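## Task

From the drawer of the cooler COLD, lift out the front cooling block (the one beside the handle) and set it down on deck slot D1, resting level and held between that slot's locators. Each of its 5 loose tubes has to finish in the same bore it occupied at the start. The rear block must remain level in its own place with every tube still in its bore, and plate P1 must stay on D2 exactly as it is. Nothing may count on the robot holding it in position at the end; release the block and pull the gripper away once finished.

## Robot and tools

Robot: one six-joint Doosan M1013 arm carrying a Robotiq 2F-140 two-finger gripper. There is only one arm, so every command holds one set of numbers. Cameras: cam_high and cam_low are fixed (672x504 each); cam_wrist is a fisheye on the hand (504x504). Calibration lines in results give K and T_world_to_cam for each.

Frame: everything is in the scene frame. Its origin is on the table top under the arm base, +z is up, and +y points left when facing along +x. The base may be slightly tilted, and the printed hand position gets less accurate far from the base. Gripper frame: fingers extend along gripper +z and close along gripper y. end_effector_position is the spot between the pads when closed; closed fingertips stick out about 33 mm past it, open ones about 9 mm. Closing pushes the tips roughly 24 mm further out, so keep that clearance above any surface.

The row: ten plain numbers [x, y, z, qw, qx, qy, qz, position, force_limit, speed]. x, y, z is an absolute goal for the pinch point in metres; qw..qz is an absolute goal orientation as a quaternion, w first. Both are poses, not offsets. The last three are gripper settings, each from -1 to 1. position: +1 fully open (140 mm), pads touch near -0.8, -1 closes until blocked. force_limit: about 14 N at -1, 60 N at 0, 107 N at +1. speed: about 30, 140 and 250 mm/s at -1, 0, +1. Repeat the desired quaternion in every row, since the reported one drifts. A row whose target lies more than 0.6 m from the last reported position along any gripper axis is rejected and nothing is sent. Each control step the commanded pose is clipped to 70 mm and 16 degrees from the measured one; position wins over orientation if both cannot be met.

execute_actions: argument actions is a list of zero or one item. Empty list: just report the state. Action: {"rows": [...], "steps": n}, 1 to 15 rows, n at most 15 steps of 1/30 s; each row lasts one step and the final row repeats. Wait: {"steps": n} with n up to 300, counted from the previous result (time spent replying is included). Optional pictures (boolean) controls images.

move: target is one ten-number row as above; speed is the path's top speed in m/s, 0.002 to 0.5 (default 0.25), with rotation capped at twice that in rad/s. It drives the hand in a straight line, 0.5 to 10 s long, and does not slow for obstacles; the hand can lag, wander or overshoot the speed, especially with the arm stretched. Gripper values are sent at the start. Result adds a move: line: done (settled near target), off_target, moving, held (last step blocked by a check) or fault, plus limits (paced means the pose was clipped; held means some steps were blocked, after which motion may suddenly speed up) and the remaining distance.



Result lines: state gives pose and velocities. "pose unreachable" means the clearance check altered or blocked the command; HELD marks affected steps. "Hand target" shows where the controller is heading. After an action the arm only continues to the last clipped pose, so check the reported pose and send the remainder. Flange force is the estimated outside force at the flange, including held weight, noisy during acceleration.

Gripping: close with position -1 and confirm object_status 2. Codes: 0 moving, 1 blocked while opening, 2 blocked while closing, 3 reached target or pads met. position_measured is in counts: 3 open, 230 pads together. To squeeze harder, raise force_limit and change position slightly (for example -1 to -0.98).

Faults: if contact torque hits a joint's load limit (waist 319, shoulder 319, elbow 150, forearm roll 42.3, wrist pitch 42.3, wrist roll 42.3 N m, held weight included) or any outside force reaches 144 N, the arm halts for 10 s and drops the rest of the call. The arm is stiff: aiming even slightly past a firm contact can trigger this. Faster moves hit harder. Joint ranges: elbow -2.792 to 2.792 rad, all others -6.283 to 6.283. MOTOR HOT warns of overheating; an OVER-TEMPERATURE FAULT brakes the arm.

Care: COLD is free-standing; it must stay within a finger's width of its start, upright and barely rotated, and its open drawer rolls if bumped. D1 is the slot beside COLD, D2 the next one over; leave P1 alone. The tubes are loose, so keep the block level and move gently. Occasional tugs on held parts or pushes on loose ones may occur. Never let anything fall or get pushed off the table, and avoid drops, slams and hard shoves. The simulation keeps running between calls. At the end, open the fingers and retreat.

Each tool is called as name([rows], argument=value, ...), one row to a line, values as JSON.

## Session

execute_actions(actions=[])

Scene clock: 0.00 s of 6600.00 s.
end_effector_position=(+1.0280, -0.3392, +0.3023) position_measured=3 object_status=3 end_effector_quat_wxyz=(+0.578, +0.814, -0.035, -0.053) end_effector_velocity=(+0.000, -0.000, -0.000) end_effector_angular_velocity=(+0.000, +0.000, -0.000)
Joint positions: [-0.075  1.017  0.819 -1.229  1.55   1.806]
Joint velocities: [-0.  0. -0. -0. -0.  0.]
Flange force (N, the push that the arm receives, along the gripper's own x y z axes): no reading
Hand target: +1.028, -0.339, +0.302; +0.578, +0.814, -0.035, -0.053
camera_calibration (this result's frames):
cam_wrist: T_world_to_cam=[[0.138308, -0.301071, 0.943519, -0.540227], [-0.887305, 0.385533, 0.253089, 0.971983], [-0.439955, -0.872193, -0.213819, 0.407369], [0, 0, 0, 1]] pos_world=[1.11639, -0.182073, 0.350819]

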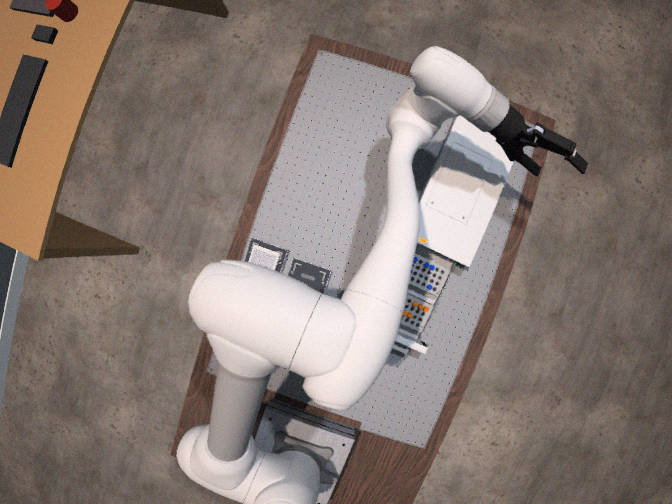

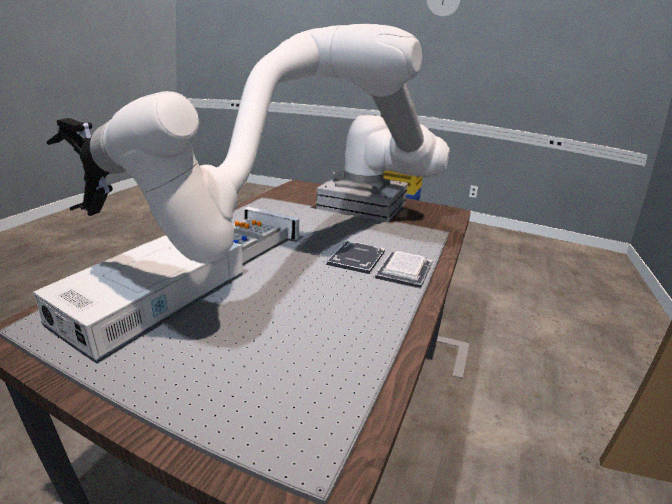

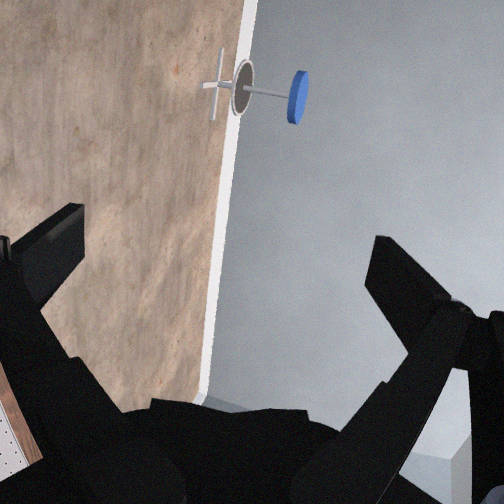

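move(target=[0.9,-0.3,0.36,0.3,0.954,0,0,1,0,0])

move(target=[0.54,-0.18,0.22,0,1,0,0,1,0,0])

Scene clock: 9.70 s of 6600.00 s.
end_effector_position=(+0.9003, -0.3002, +0.3602) position_measured=3 object_status=3 end_effector_quat_wxyz=(+0.300, +0.954, -0.001, -0.000) end_effector_velocity=(-0.001, +0.001, +0.001) end_effector_angular_velocity=(+0.005, -0.001, +0.002)
Joint positions: [-0.178  0.606  1.163 -0.622  1.309  1.561]
Joint velocities: [-0.001 -0.003  0.002  0.006 -0.001 -0.004]
Flange force (N, the push that the arm receives, along the gripper's own x y z axes): [-6.1 2.8 1.7]
Hand target: +0.900, -0.300, +0.360; +0.300, +0.954, -0.001, -0.000
Off the commanded pose: 0.000 m, 0 deg.
After step 90, 5.00 s passed at rest.
move: done
camera_calibration (this result's frames):
cam_wrist: T_world_to_cam=[[0.127878, -0.787316, 0.603142, -0.579345], [-0.937373, 0.102725, 0.332834, 0.760412], [-0.324003, -0.607932, -0.724873, 0.556626], [0, 0, 0, 1]] pos_world=[0.967224, -0.195851, 0.49982]

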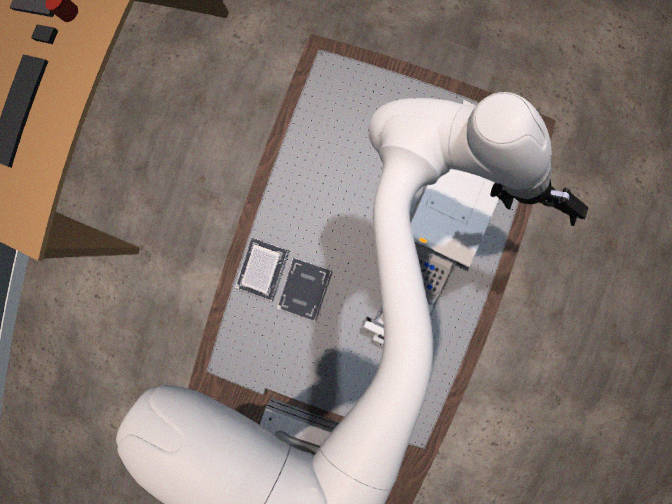

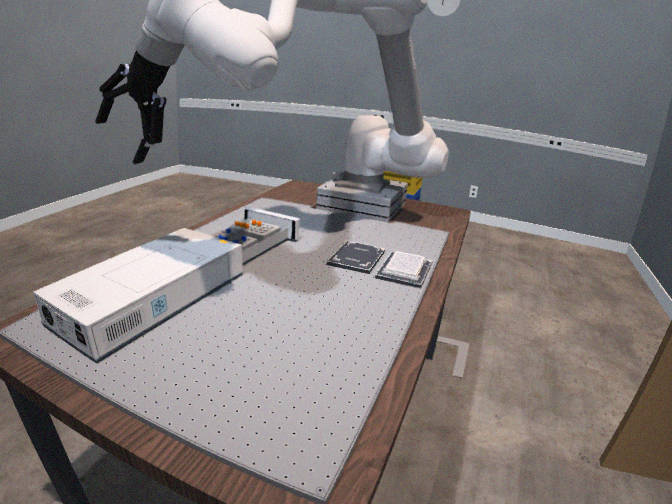

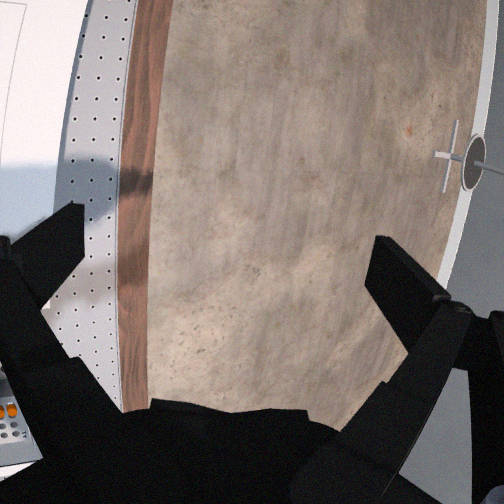

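Scene clock: 11.80 s of 6600.00 s.
end_effector_position=(+0.5400, -0.1804, +0.2201) position_measured=3 object_status=3 end_effector_quat_wxyz=(+0.000, +1.000, -0.000, -0.000) end_effector_velocity=(-0.001, +0.000, +0.001) end_effector_angular_velocity=(+0.001, -0.002, +0.001)
Joint positions: [-0.403  0.148  1.985  0.005  1.001  1.182]
Joint velocities: [-0.001 -0.003  0.002  0.002  0.    -0.003]
Flange force (N, the push that the arm receives, along the gripper's own x y z axes): [1.4 7.5 0.8]
Hand target: +0.540, -0.180, +0.220; +0.000, +1.000, -0.000, -0.000
Off the commanded pose: 0.000 m, 0 deg.
move: done
camera_calibration (this result's frames):
cam_wrist: T_world_to_cam=[[0.128114, -0.990787, 0.0439121, -0.268229], [-0.937309, -0.106492, 0.33183, 0.419507], [-0.324097, -0.0836713, -0.942317, 0.553717], [0, 0, 0, 1]] pos_world=[0.607029, -0.174754, 0.39435]

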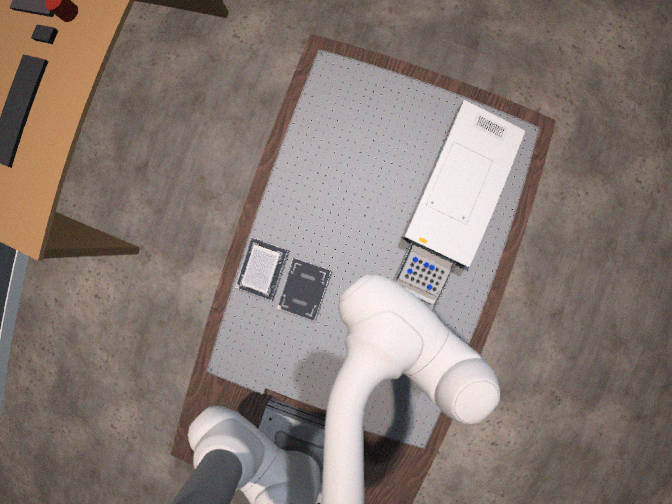

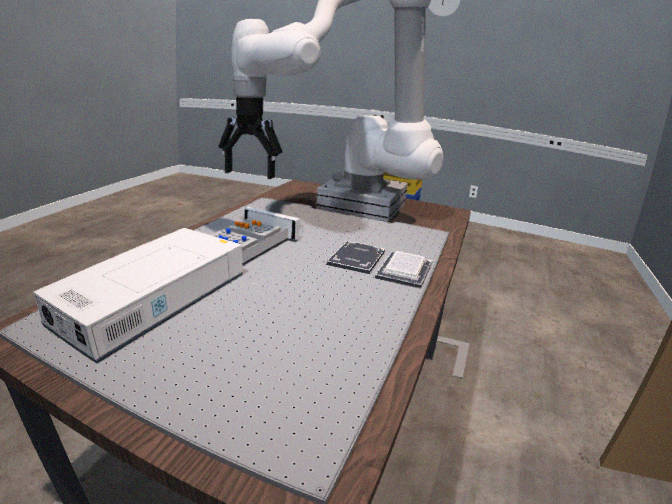

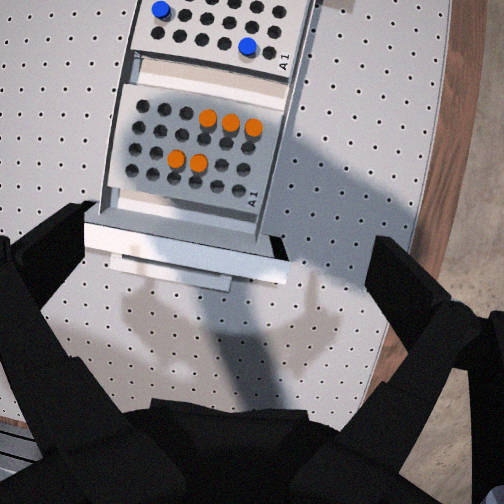

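move(target=[0.565,-0.149,0.11,0,0.9995,-0.031,0,1,0,0], speed=0.15)

move(target=[0.565,-0.149,0.084,0,0.9995,-0.031,0,1,0,0], speed=0.04)

Scene clock: 23.57 s of 6600.00 s.
end_effector_position=(+0.5651, -0.1488, +0.1100) position_measured=3 object_status=3 end_effector_quat_wxyz=(-0.000, +1.000, -0.031, +0.000) end_effector_velocity=(+0.001, -0.000, -0.001) end_effector_angular_velocity=(-0.001, -0.002, -0.001)
Joint positions: [-0.336  0.291  2.048  0.007  0.794  1.308]
Joint velocities: [ 0.     0.002  0.    -0.    -0.004  0.001]
Flange force (N, the push that the arm receives, along the gripper's own x y z axes): [-1.0 2.0 -0.3]
Hand target: +0.565, -0.149, +0.110; -0.000, +1.000, -0.031, +0.000
Off the commanded pose: 0.000 m, 0 deg.
After step 90, 7.57 s passed at rest.
move: done
camera_calibration (this result's frames):
cam_wrist: T_world_to_cam=[[0.0672219, -0.996815, 0.0429165, -0.201711], [-0.942361, -0.0493014, 0.330945, 0.494327], [-0.327775, -0.0626896, -0.942674, 0.465911], [0, 0, 0, 1]] pos_world=[0.632108, -0.14749, 0.284264]

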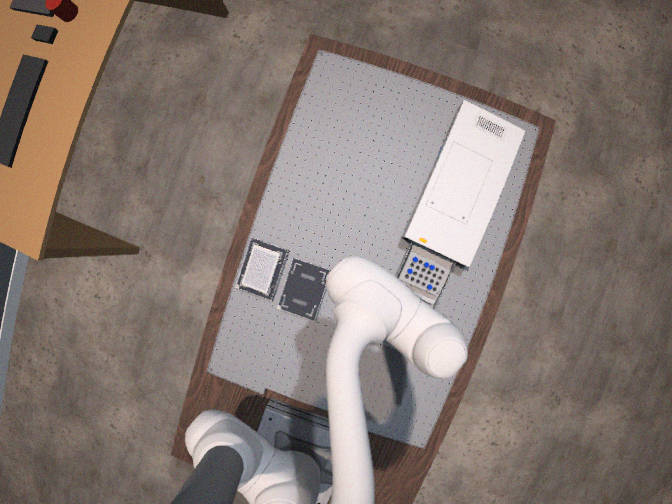

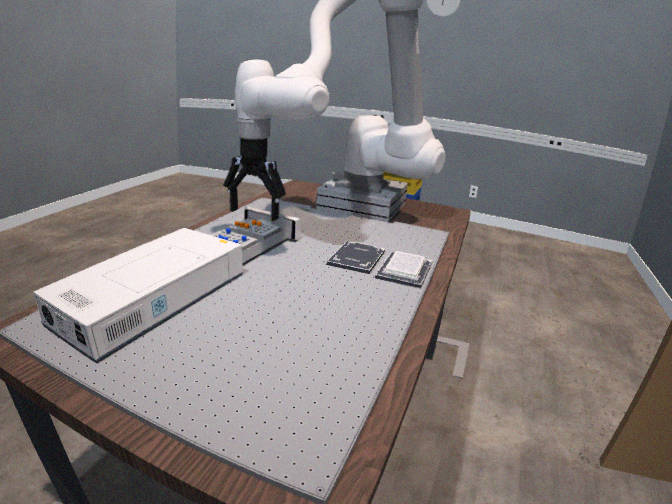

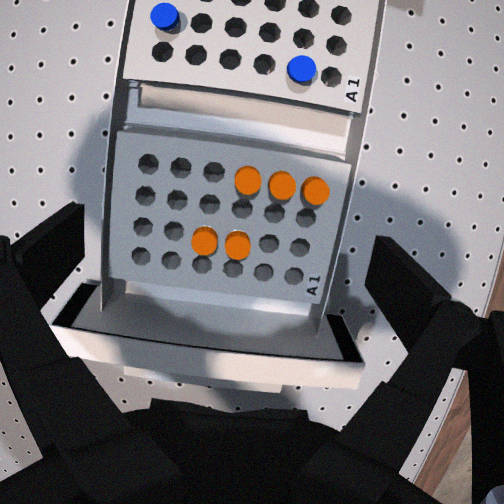

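Scene clock: 24.50 s of 6600.00 s.
end_effector_position=(+0.5650, -0.1490, +0.0840) position_measured=3 object_status=3 end_effector_quat_wxyz=(-0.000, +1.000, -0.031, +0.000) end_effector_velocity=(+0.000, -0.000, -0.002) end_effector_angular_velocity=(+0.000, +0.001, -0.000)
Joint positions: [-0.336  0.325  2.063  0.007  0.745  1.308]
Joint velocities: [-0.     0.003  0.     0.    -0.002  0.   ]
Flange force (N, the push that the arm receives, along the gripper's own x y z axes): [1.4 3.5 3.1]
Hand target: +0.565, -0.149, +0.084; -0.000, +1.000, -0.031, +0.000
Off the commanded pose: 0.000 m, 0 deg.
move: done
camera_calibration (this result's frames):
cam_wrist: T_world_to_cam=[[0.0673925, -0.996784, 0.0433478, -0.200894], [-0.942277, -0.0493048, 0.331185, 0.502776], [-0.327983, -0.063165, -0.942569, 0.441469], [0, 0, 0, 1]] pos_world=[0.632087, -0.147574, 0.258311]

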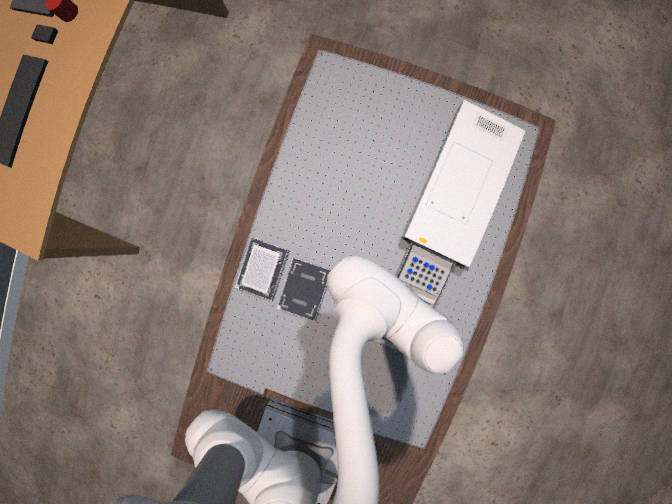

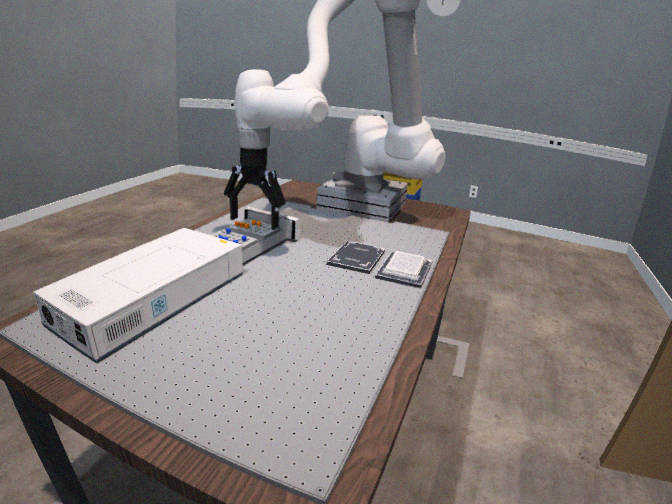

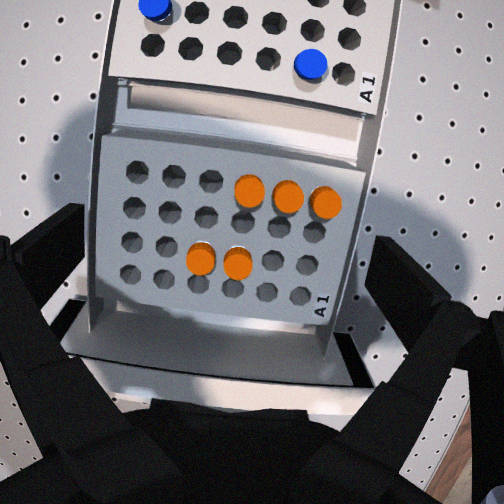

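move(target=[0.568,-0.148,0.083,0,0.9992,-0.040,0,1,0,0], speed=0.02)

move(target=[0.568,-0.148,0.073,0,0.9992,-0.040,0,1,0,0], speed=0.01)

zoom_image(camera="cam_low", region=[210, 190, 310, 260])

Scene clock: 36.90 s of 6600.00 s.
end_effector_position=(+0.5680, -0.1480, +0.0830) position_measured=3 object_status=3 end_effector_quat_wxyz=(-0.000, +0.999, -0.040, +0.000) end_effector_velocity=(+0.000, +0.000, -0.000) end_effector_angular_velocity=(-0.000, +0.000, -0.002)
Joint positions: [-0.333  0.329  2.059  0.007  0.744  1.33 ]
Joint velocities: [ 0.     0.    -0.    -0.     0.     0.003]
Flange force (N, the push that the arm receives, along the gripper's own x y z axes): [2.4 3.6 2.3]
Hand target: +0.568, -0.148, +0.083; -0.000, +0.999, -0.040, +0.000
Off the commanded pose: 0.000 m, 0 deg.
After step 90, 8.70 s passed at rest.
move: done
camera_calibration (this result's frames):
cam_wrist: T_world_to_cam=[[0.0495406, -0.997831, 0.0433503, -0.190082], [-0.943005, -0.03243, 0.331195, 0.508882], [-0.32907, -0.0572871, -0.942566, 0.443008], [0, 0, 0, 1]] pos_world=[0.635076, -0.147788, 0.257266]

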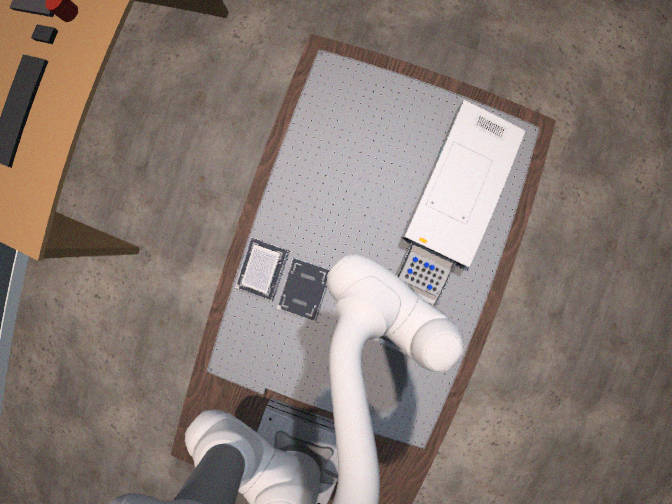

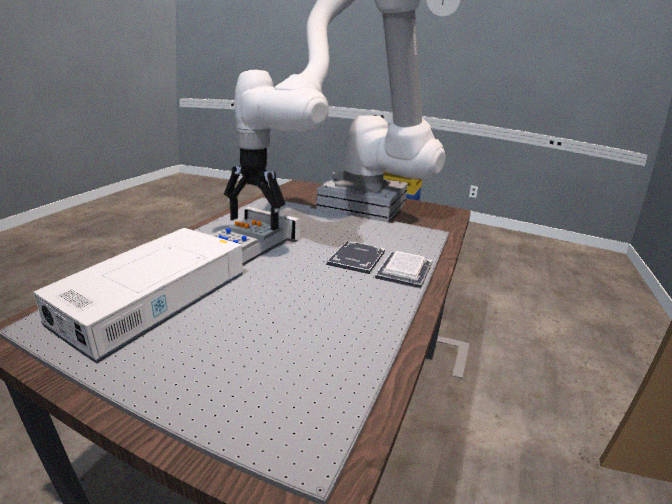

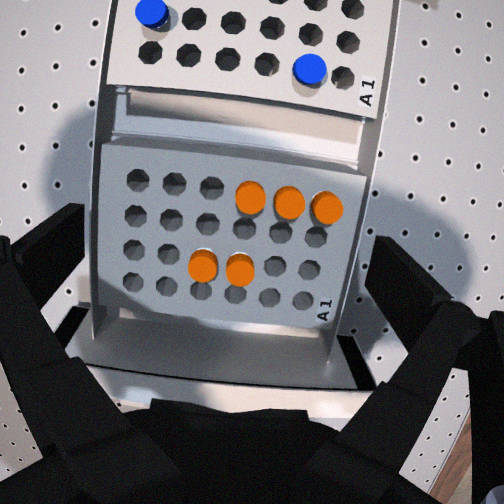

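Scene clock: 38.13 s of 6600.00 s.
end_effector_position=(+0.5680, -0.1480, +0.0730) position_measured=3 object_status=3 end_effector_quat_wxyz=(+0.000, +0.999, -0.040, -0.000) end_effector_velocity=(+0.000, +0.000, -0.001) end_effector_angular_velocity=(+0.000, +0.001, +0.000)
Joint positions: [-0.333  0.343  2.064  0.007  0.725  1.33 ]
Joint velocities: [ 0.     0.002 -0.     0.    -0.001 -0.   ]
Flange force (N, the push that the arm receives, along the gripper's own x y z axes): [1.5 2.3 0.9]
Hand target: +0.568, -0.148, +0.073; -0.000, +0.999, -0.040, +0.000
Off the commanded pose: 0.000 m, 0 deg.
move: done
camera_calibration (this result's frames):
cam_wrist: T_world_to_cam=[[0.0494876, -0.99783, 0.0434422, -0.189648], [-0.942995, -0.0323474, 0.331231, 0.512203], [-0.329106, -0.0573576, -0.942549, 0.433626], [0, 0, 0, 1]] pos_world=[0.6351, -0.147796, 0.247295]

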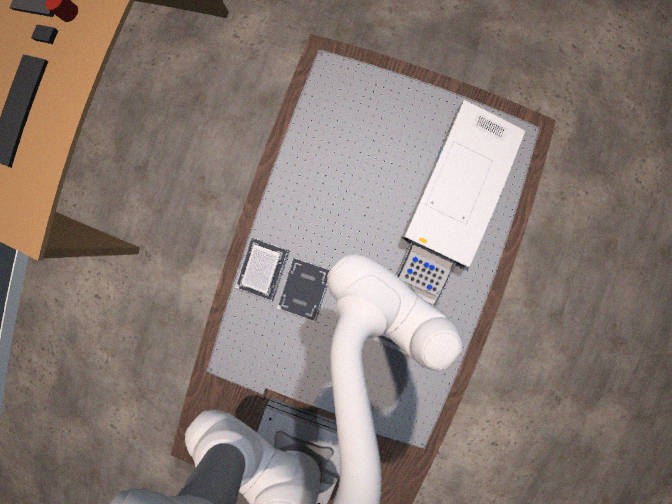

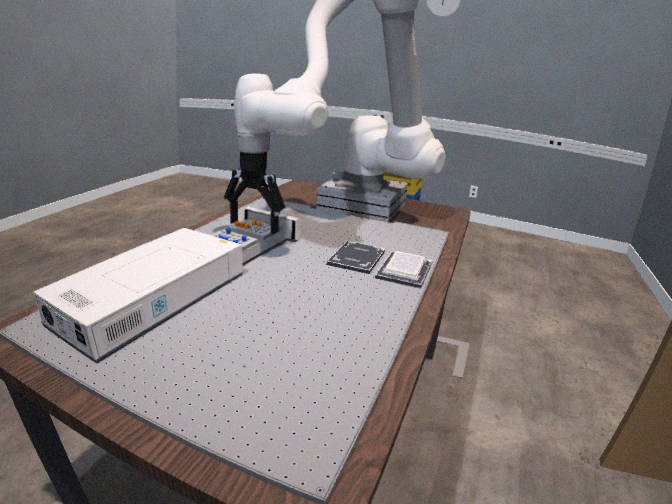

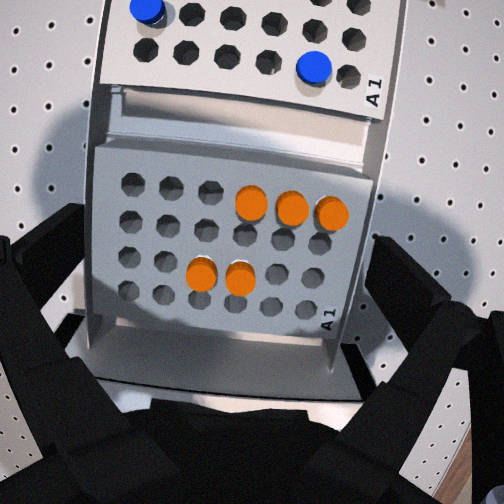

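Region (210, 190, 310, 260) of cam_low's 672x504 image, scaled by 5.040, with more detail than that image has; it fills the top 353 rows of this view, and the rest is white.

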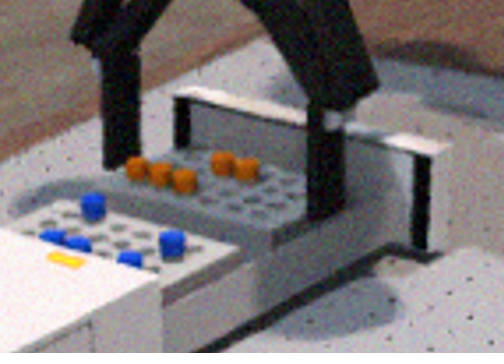

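move(target=[0.568,-0.1472,0.0735,0,0.9992,-0.040,0,-1,1,-1], speed=0.01)

Scene clock: 46.47 s of 6600.00 s.
end_effector_position=(+0.5680, -0.1471, +0.0735) position_measured=37 object_status=2 end_effector_quat_wxyz=(-0.000, +0.999, -0.040, +0.000) end_effector_velocity=(+0.000, -0.000, +0.000) end_effector_angular_velocity=(+0.000, +0.000, -0.000)
Joint positions: [-0.331  0.342  2.065  0.007  0.726  1.331]
Joint velocities: [-0.    -0.    -0.001 -0.     0.001  0.   ]
Flange force (N, the push that the arm receives, along the gripper's own x y z axes): [-0.2 -10.3 -2.2]
Hand target: +0.568, -0.147, +0.074; -0.000, +0.999, -0.040, +0.000
Off the commanded pose: 0.000 m, 0 deg.
After step 90, 4.40 s passed at rest.
move: done
camera_calibration (this result's frames):
cam_wrist: T_world_to_cam=[[0.0492237, -0.997853, 0.0432016, -0.188601], [-0.943016, -0.0321799, 0.331189, 0.512126], [-0.329087, -0.0570421, -0.942575, 0.434133], [0, 0, 0, 1]] pos_world=[0.635094, -0.146952, 0.24774]

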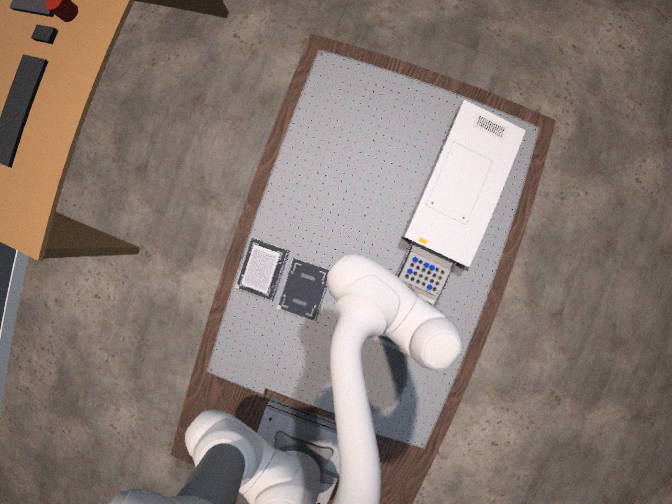

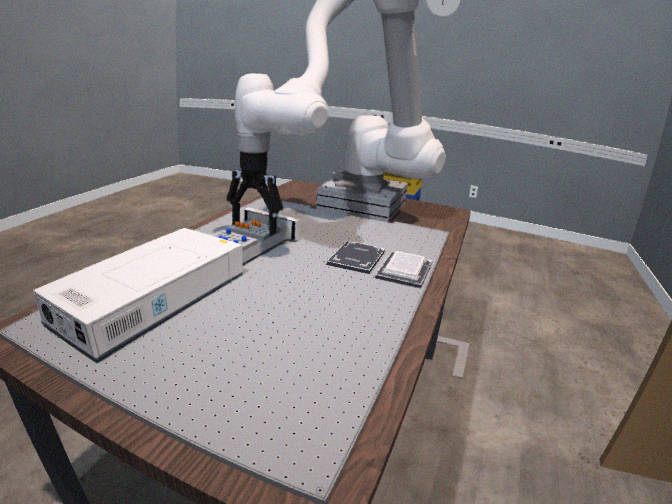

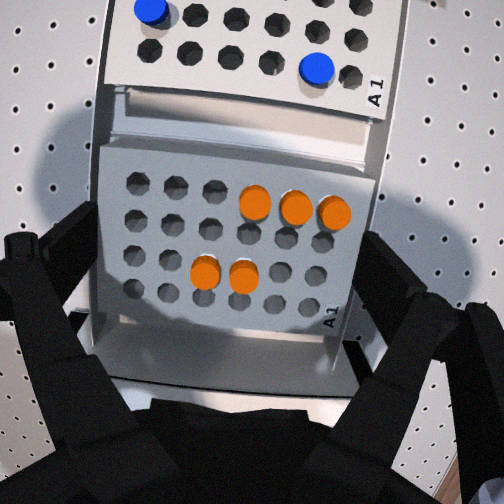

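move(target=[0.568,-0.1468,0.10,0,0.9992,-0.040,0,-1,1,-1], speed=0.02)

move(target=[0.568,-0.1468,0.20,0,0.9992,-0.040,0,-1,1,-1], speed=0.08)

move(target=[0.54,0.26,0.20,0,0.7071,-0.7071,0,-1,1,-1], speed=0.15)

zoom_image(camera="cam_wrist", region=[140, 0, 392, 200])

Scene clock: 59.53 s of 6600.00 s.
end_effector_position=(+0.5680, -0.1468, +0.1000) position_measured=37 object_status=2 end_effector_quat_wxyz=(-0.000, +0.999, -0.040, +0.000) end_effector_velocity=(-0.001, +0.000, +0.001) end_effector_angular_velocity=(+0.001, +0.002, +0.000)
Joint positions: [-0.331  0.307  2.049  0.006  0.777  1.332]
Joint velocities: [ 0.    -0.001 -0.    -0.     0.004  0.   ]
Flange force (N, the push that the arm receives, along the gripper's own x y z axes): [-1.3 2.1 8.9]
Hand target: +0.568, -0.147, +0.100; +0.000, +0.999, -0.040, -0.000
Off the commanded pose: 0.000 m, 0 deg.
After step 90, 8.50 s passed at rest.
move: done
camera_calibration (this result's frames):
cam_wrist: T_world_to_cam=[[0.0492711, -0.997845, 0.04333, -0.189455], [-0.943014, -0.0321821, 0.331193, 0.503379], [-0.329085, -0.057179, -0.942567, 0.4591], [0, 0, 0, 1]] pos_world=[0.635111, -0.146596, 0.274226]

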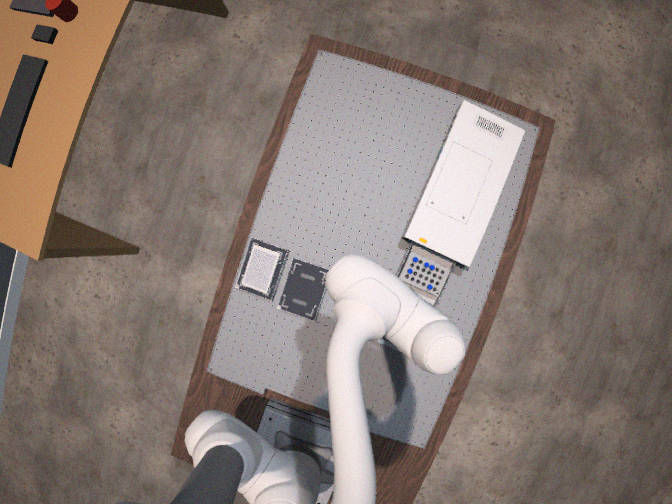

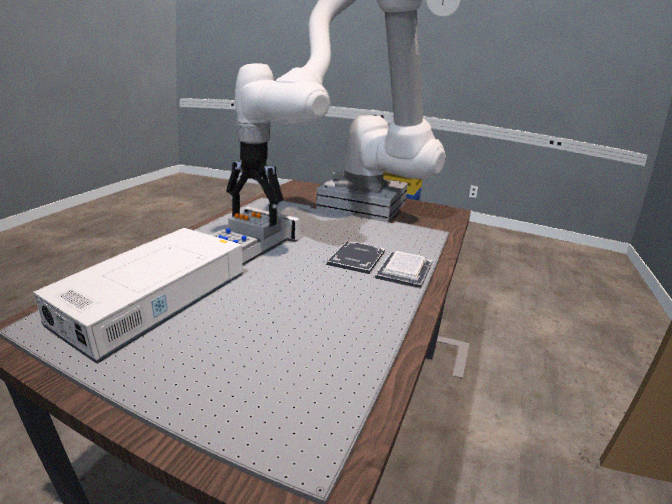

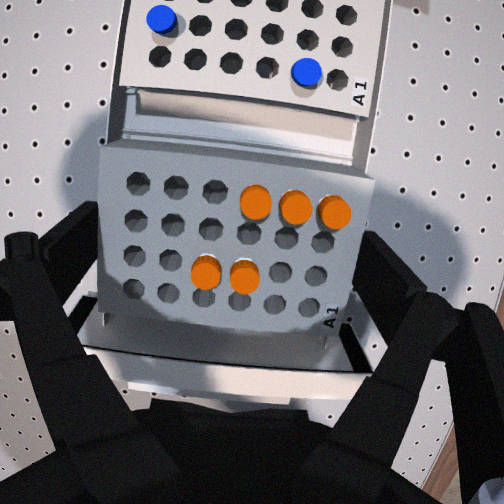

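Scene clock: 61.13 s of 6600.00 s.
end_effector_position=(+0.5680, -0.1468, +0.2000) position_measured=37 object_status=2 end_effector_quat_wxyz=(+0.000, +0.999, -0.040, -0.000) end_effector_velocity=(+0.001, -0.000, +0.002) end_effector_angular_velocity=(-0.001, -0.002, +0.000)
Joint positions: [-0.332  0.192  1.973  0.005  0.968  1.333]
Joint velocities: [ 0.    -0.002 -0.002 -0.     0.001  0.   ]
Flange force (N, the push that the arm receives, along the gripper's own x y z axes): [0.6 2.9 10.6]
Hand target: +0.568, -0.147, +0.200; +0.000, +0.999, -0.040, -0.000
Off the commanded pose: 0.000 m, 0 deg.
move: done
camera_calibration (this result's frames):
cam_wrist: T_world_to_cam=[[0.0492588, -0.99784, 0.0434727, -0.19386], [-0.942992, -0.0321193, 0.331261, 0.470217], [-0.329149, -0.0573119, -0.942537, 0.553391], [0, 0, 0, 1]] pos_world=[0.635109, -0.146622, 0.374255]

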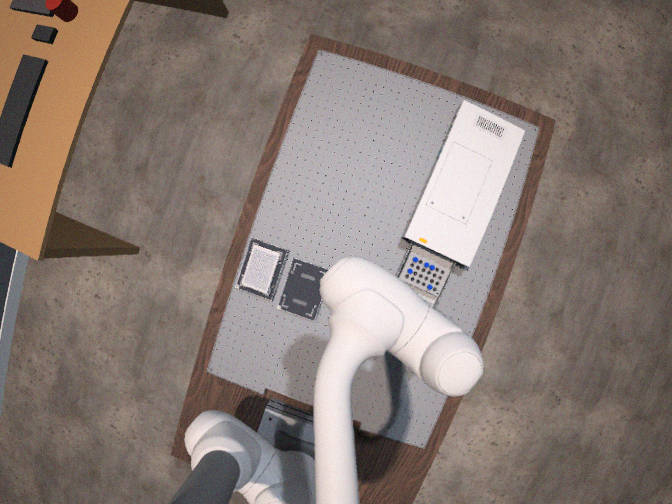

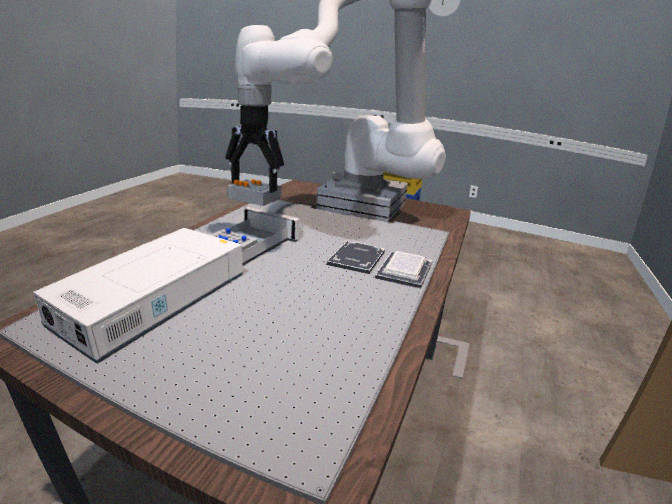

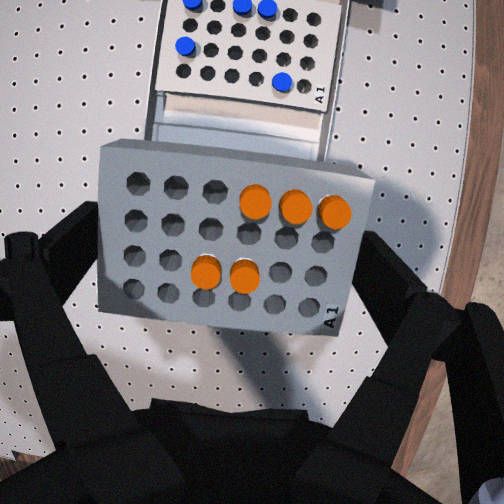

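Scene clock: 66.47 s of 6600.00 s.
end_effector_position=(+0.5402, +0.2609, +0.2000) position_measured=37 object_status=2 end_effector_quat_wxyz=(-0.001, +0.707, -0.707, -0.000) end_effector_velocity=(+0.001, +0.001, +0.000) end_effector_angular_velocity=(-0.000, -0.003, -0.004)
Joint positions: [ 0.377  0.21   1.949 -0.002  0.972  3.536]
Joint velocities: [ 0.002  0.    -0.001 -0.001 -0.001  0.007]
Flange force (N, the push that the arm receives, along the gripper's own x y z axes): [3.7 -5.5 10.7]
Hand target: +0.540, +0.261, +0.200; -0.001, +0.707, -0.707, -0.000
Off the commanded pose: 0.001 m, 0 deg.
move: done
camera_calibration (this result's frames):
cam_wrist: T_world_to_cam=[[-0.990685, -0.129284, 0.0427623, 0.549653], [-0.107918, 0.936925, 0.332454, -0.24705], [-0.0830461, 0.324742, -0.94215, 0.334904], [0, 0, 0, 1]] pos_world=[0.545684, 0.193771, 0.374158]

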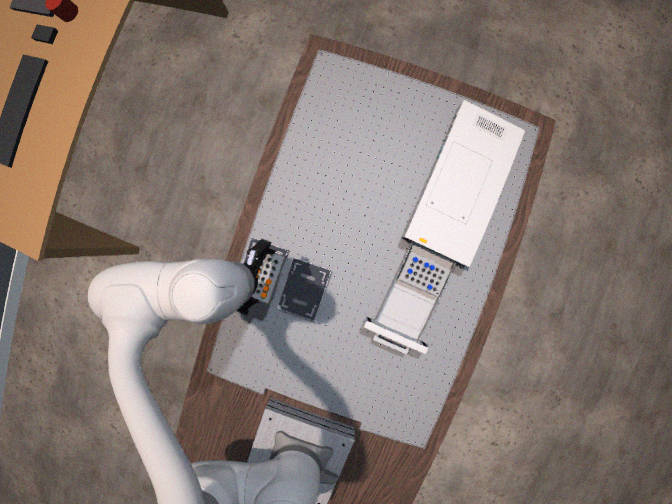

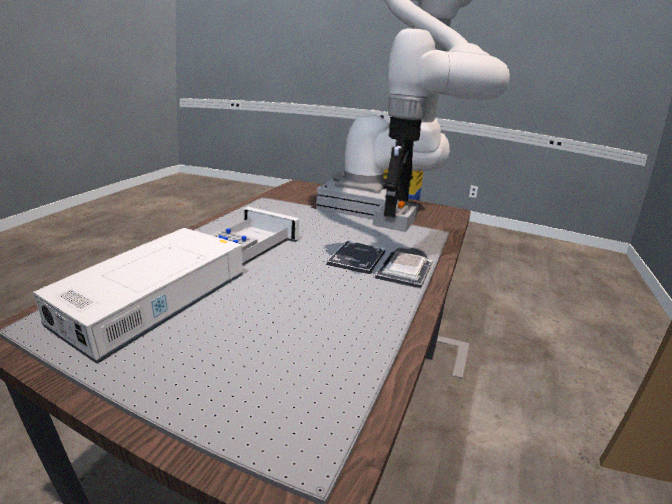

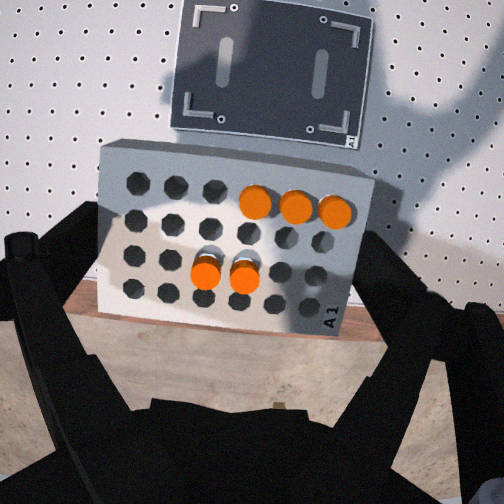

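Region (140, 0, 392, 200) of cam_wrist's 504x504 image, scaled by 2.000, with more detail than that image has; it fills the top 400 rows of this view, and the rest is white.

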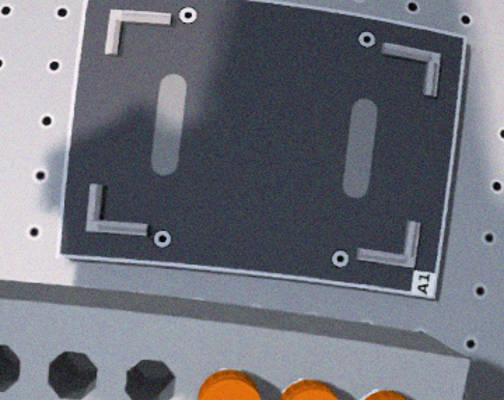

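move(target=[0.5148,0.1597,0.13,0,0.7151,-0.699,0,-1,1,-1], speed=0.08)

move(target=[0.5148,0.1597,0.08,0,0.7151,-0.699,0,-1,1,-1], speed=0.03)

zoom_image(camera="cam_wrist", region=[80, 90, 400, 200])

zoom_image(camera="cam_low", region=[315, 220, 405, 280])

Scene clock: 88.27 s of 6600.00 s.
end_effector_position=(+0.5149, +0.1595, +0.1301) position_measured=37 object_status=2 end_effector_quat_wxyz=(+0.000, +0.715, -0.699, +0.000) end_effector_velocity=(-0.001, -0.001, -0.001) end_effector_angular_velocity=(-0.000, +0.001, +0.001)
Joint positions: [ 0.221  0.204  2.118 -0.002  0.81   3.357]
Joint velocities: [-0.002  0.     0.002  0.    -0.001 -0.002]
Flange force (N, the push that the arm receives, along the gripper's own x y z axes): [3.4 -2.4 10.4]
Hand target: +0.515, +0.160, +0.130; +0.000, +0.715, -0.699, +0.000
Off the commanded pose: 0.000 m, 0 deg.
After step 90, 16.87 s passed at rest.
move: done
camera_calibration (this result's frames):
cam_wrist: T_world_to_cam=[[-0.987451, -0.151846, 0.0434022, 0.516306], [-0.129218, 0.934834, 0.330738, -0.120021], [-0.0907952, 0.320979, -0.942724, 0.304501], [0, 0, 0, 1]] pos_world=[0.521965, 0.0928599, 0.304347]

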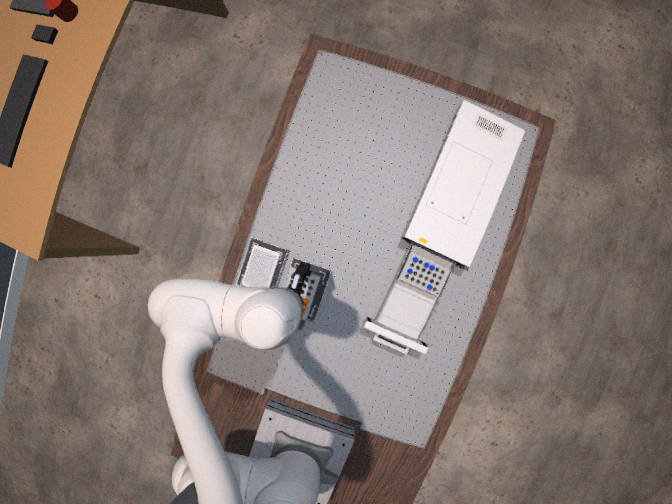

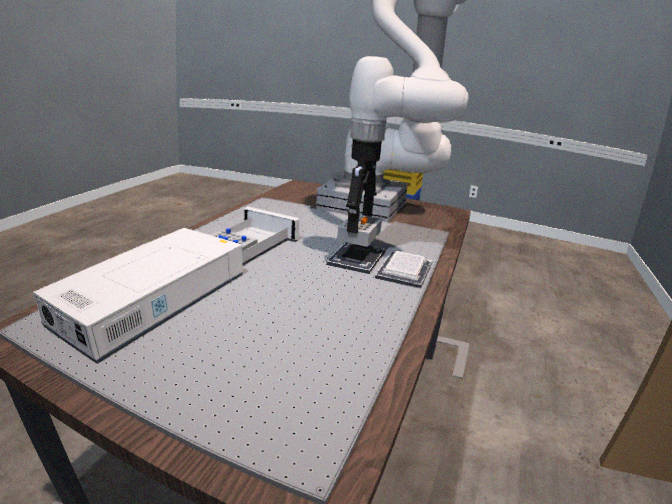

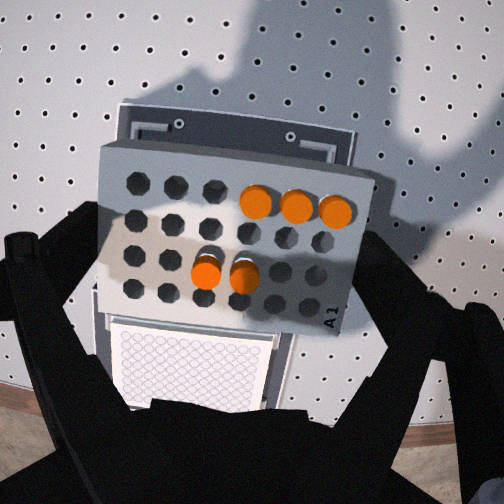

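Scene clock: 90.23 s of 6600.00 s.
end_effector_position=(+0.5148, +0.1597, +0.0800) position_measured=37 object_status=2 end_effector_quat_wxyz=(-0.000, +0.715, -0.699, -0.000) end_effector_velocity=(-0.000, -0.000, -0.001) end_effector_angular_velocity=(-0.000, +0.001, -0.000)
Joint positions: [ 0.221  0.273  2.151 -0.001  0.708  3.357]
Joint velocities: [-0.     0.002  0.    -0.    -0.001 -0.   ]
Flange force (N, the push that the arm receives, along the gripper's own x y z axes): [2.3 1.1 5.9]
Hand target: +0.515, +0.160, +0.080; -0.000, +0.715, -0.699, -0.000
Off the commanded pose: 0.000 m, 0 deg.
move: done
camera_calibration (this result's frames):
cam_wrist: T_world_to_cam=[[-0.9875, -0.151533, 0.0433751, 0.518425], [-0.128879, 0.934693, 0.331268, -0.103853], [-0.0907405, 0.321537, -0.942539, 0.257117], [0, 0, 0, 1]] pos_world=[0.521891, 0.0929564, 0.254259]

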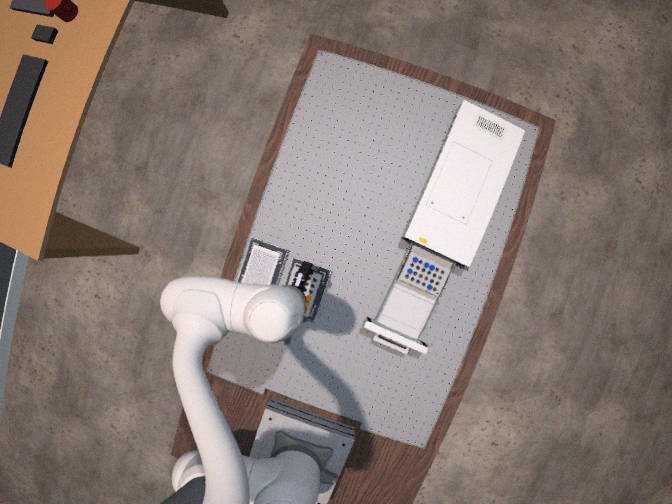

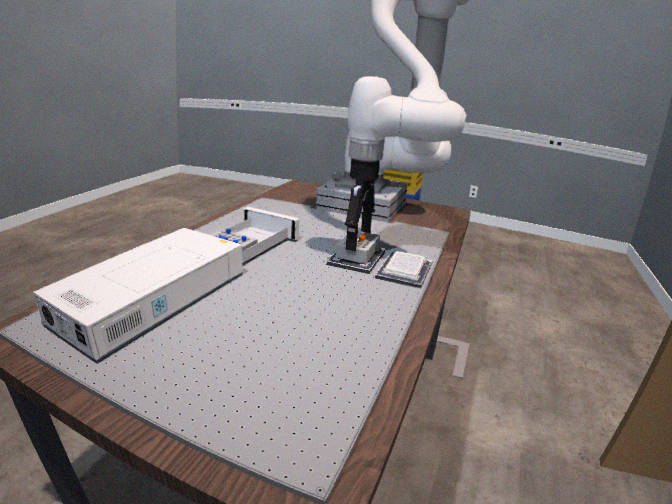

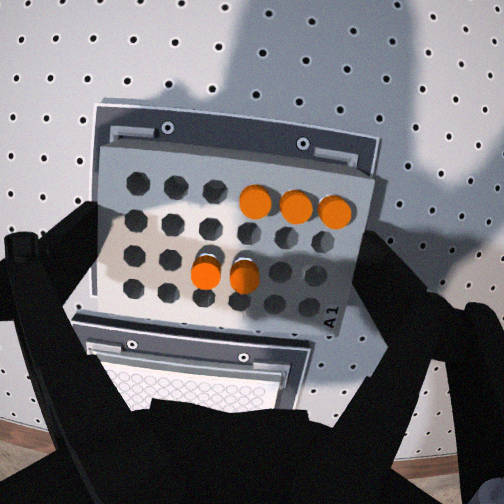

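Region (80, 90, 400, 200) of cam_wrist's 504x504 image, scaled by 1.575, with more detail than that image has; it fills the top 173 rows of this view, and the rest is white.

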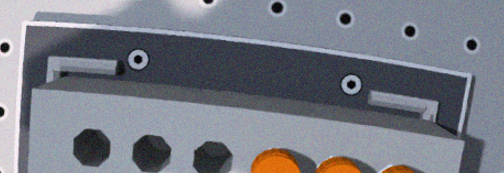

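Region (315, 220, 405, 280) of cam_low's 672x504 image, scaled by 5.600, with more detail than that image has.

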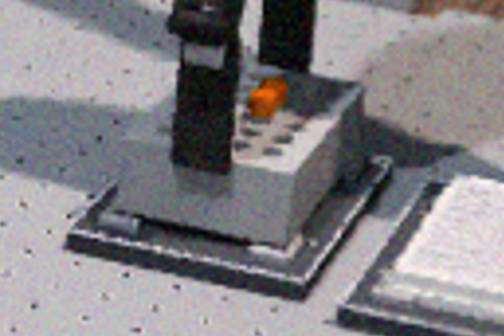

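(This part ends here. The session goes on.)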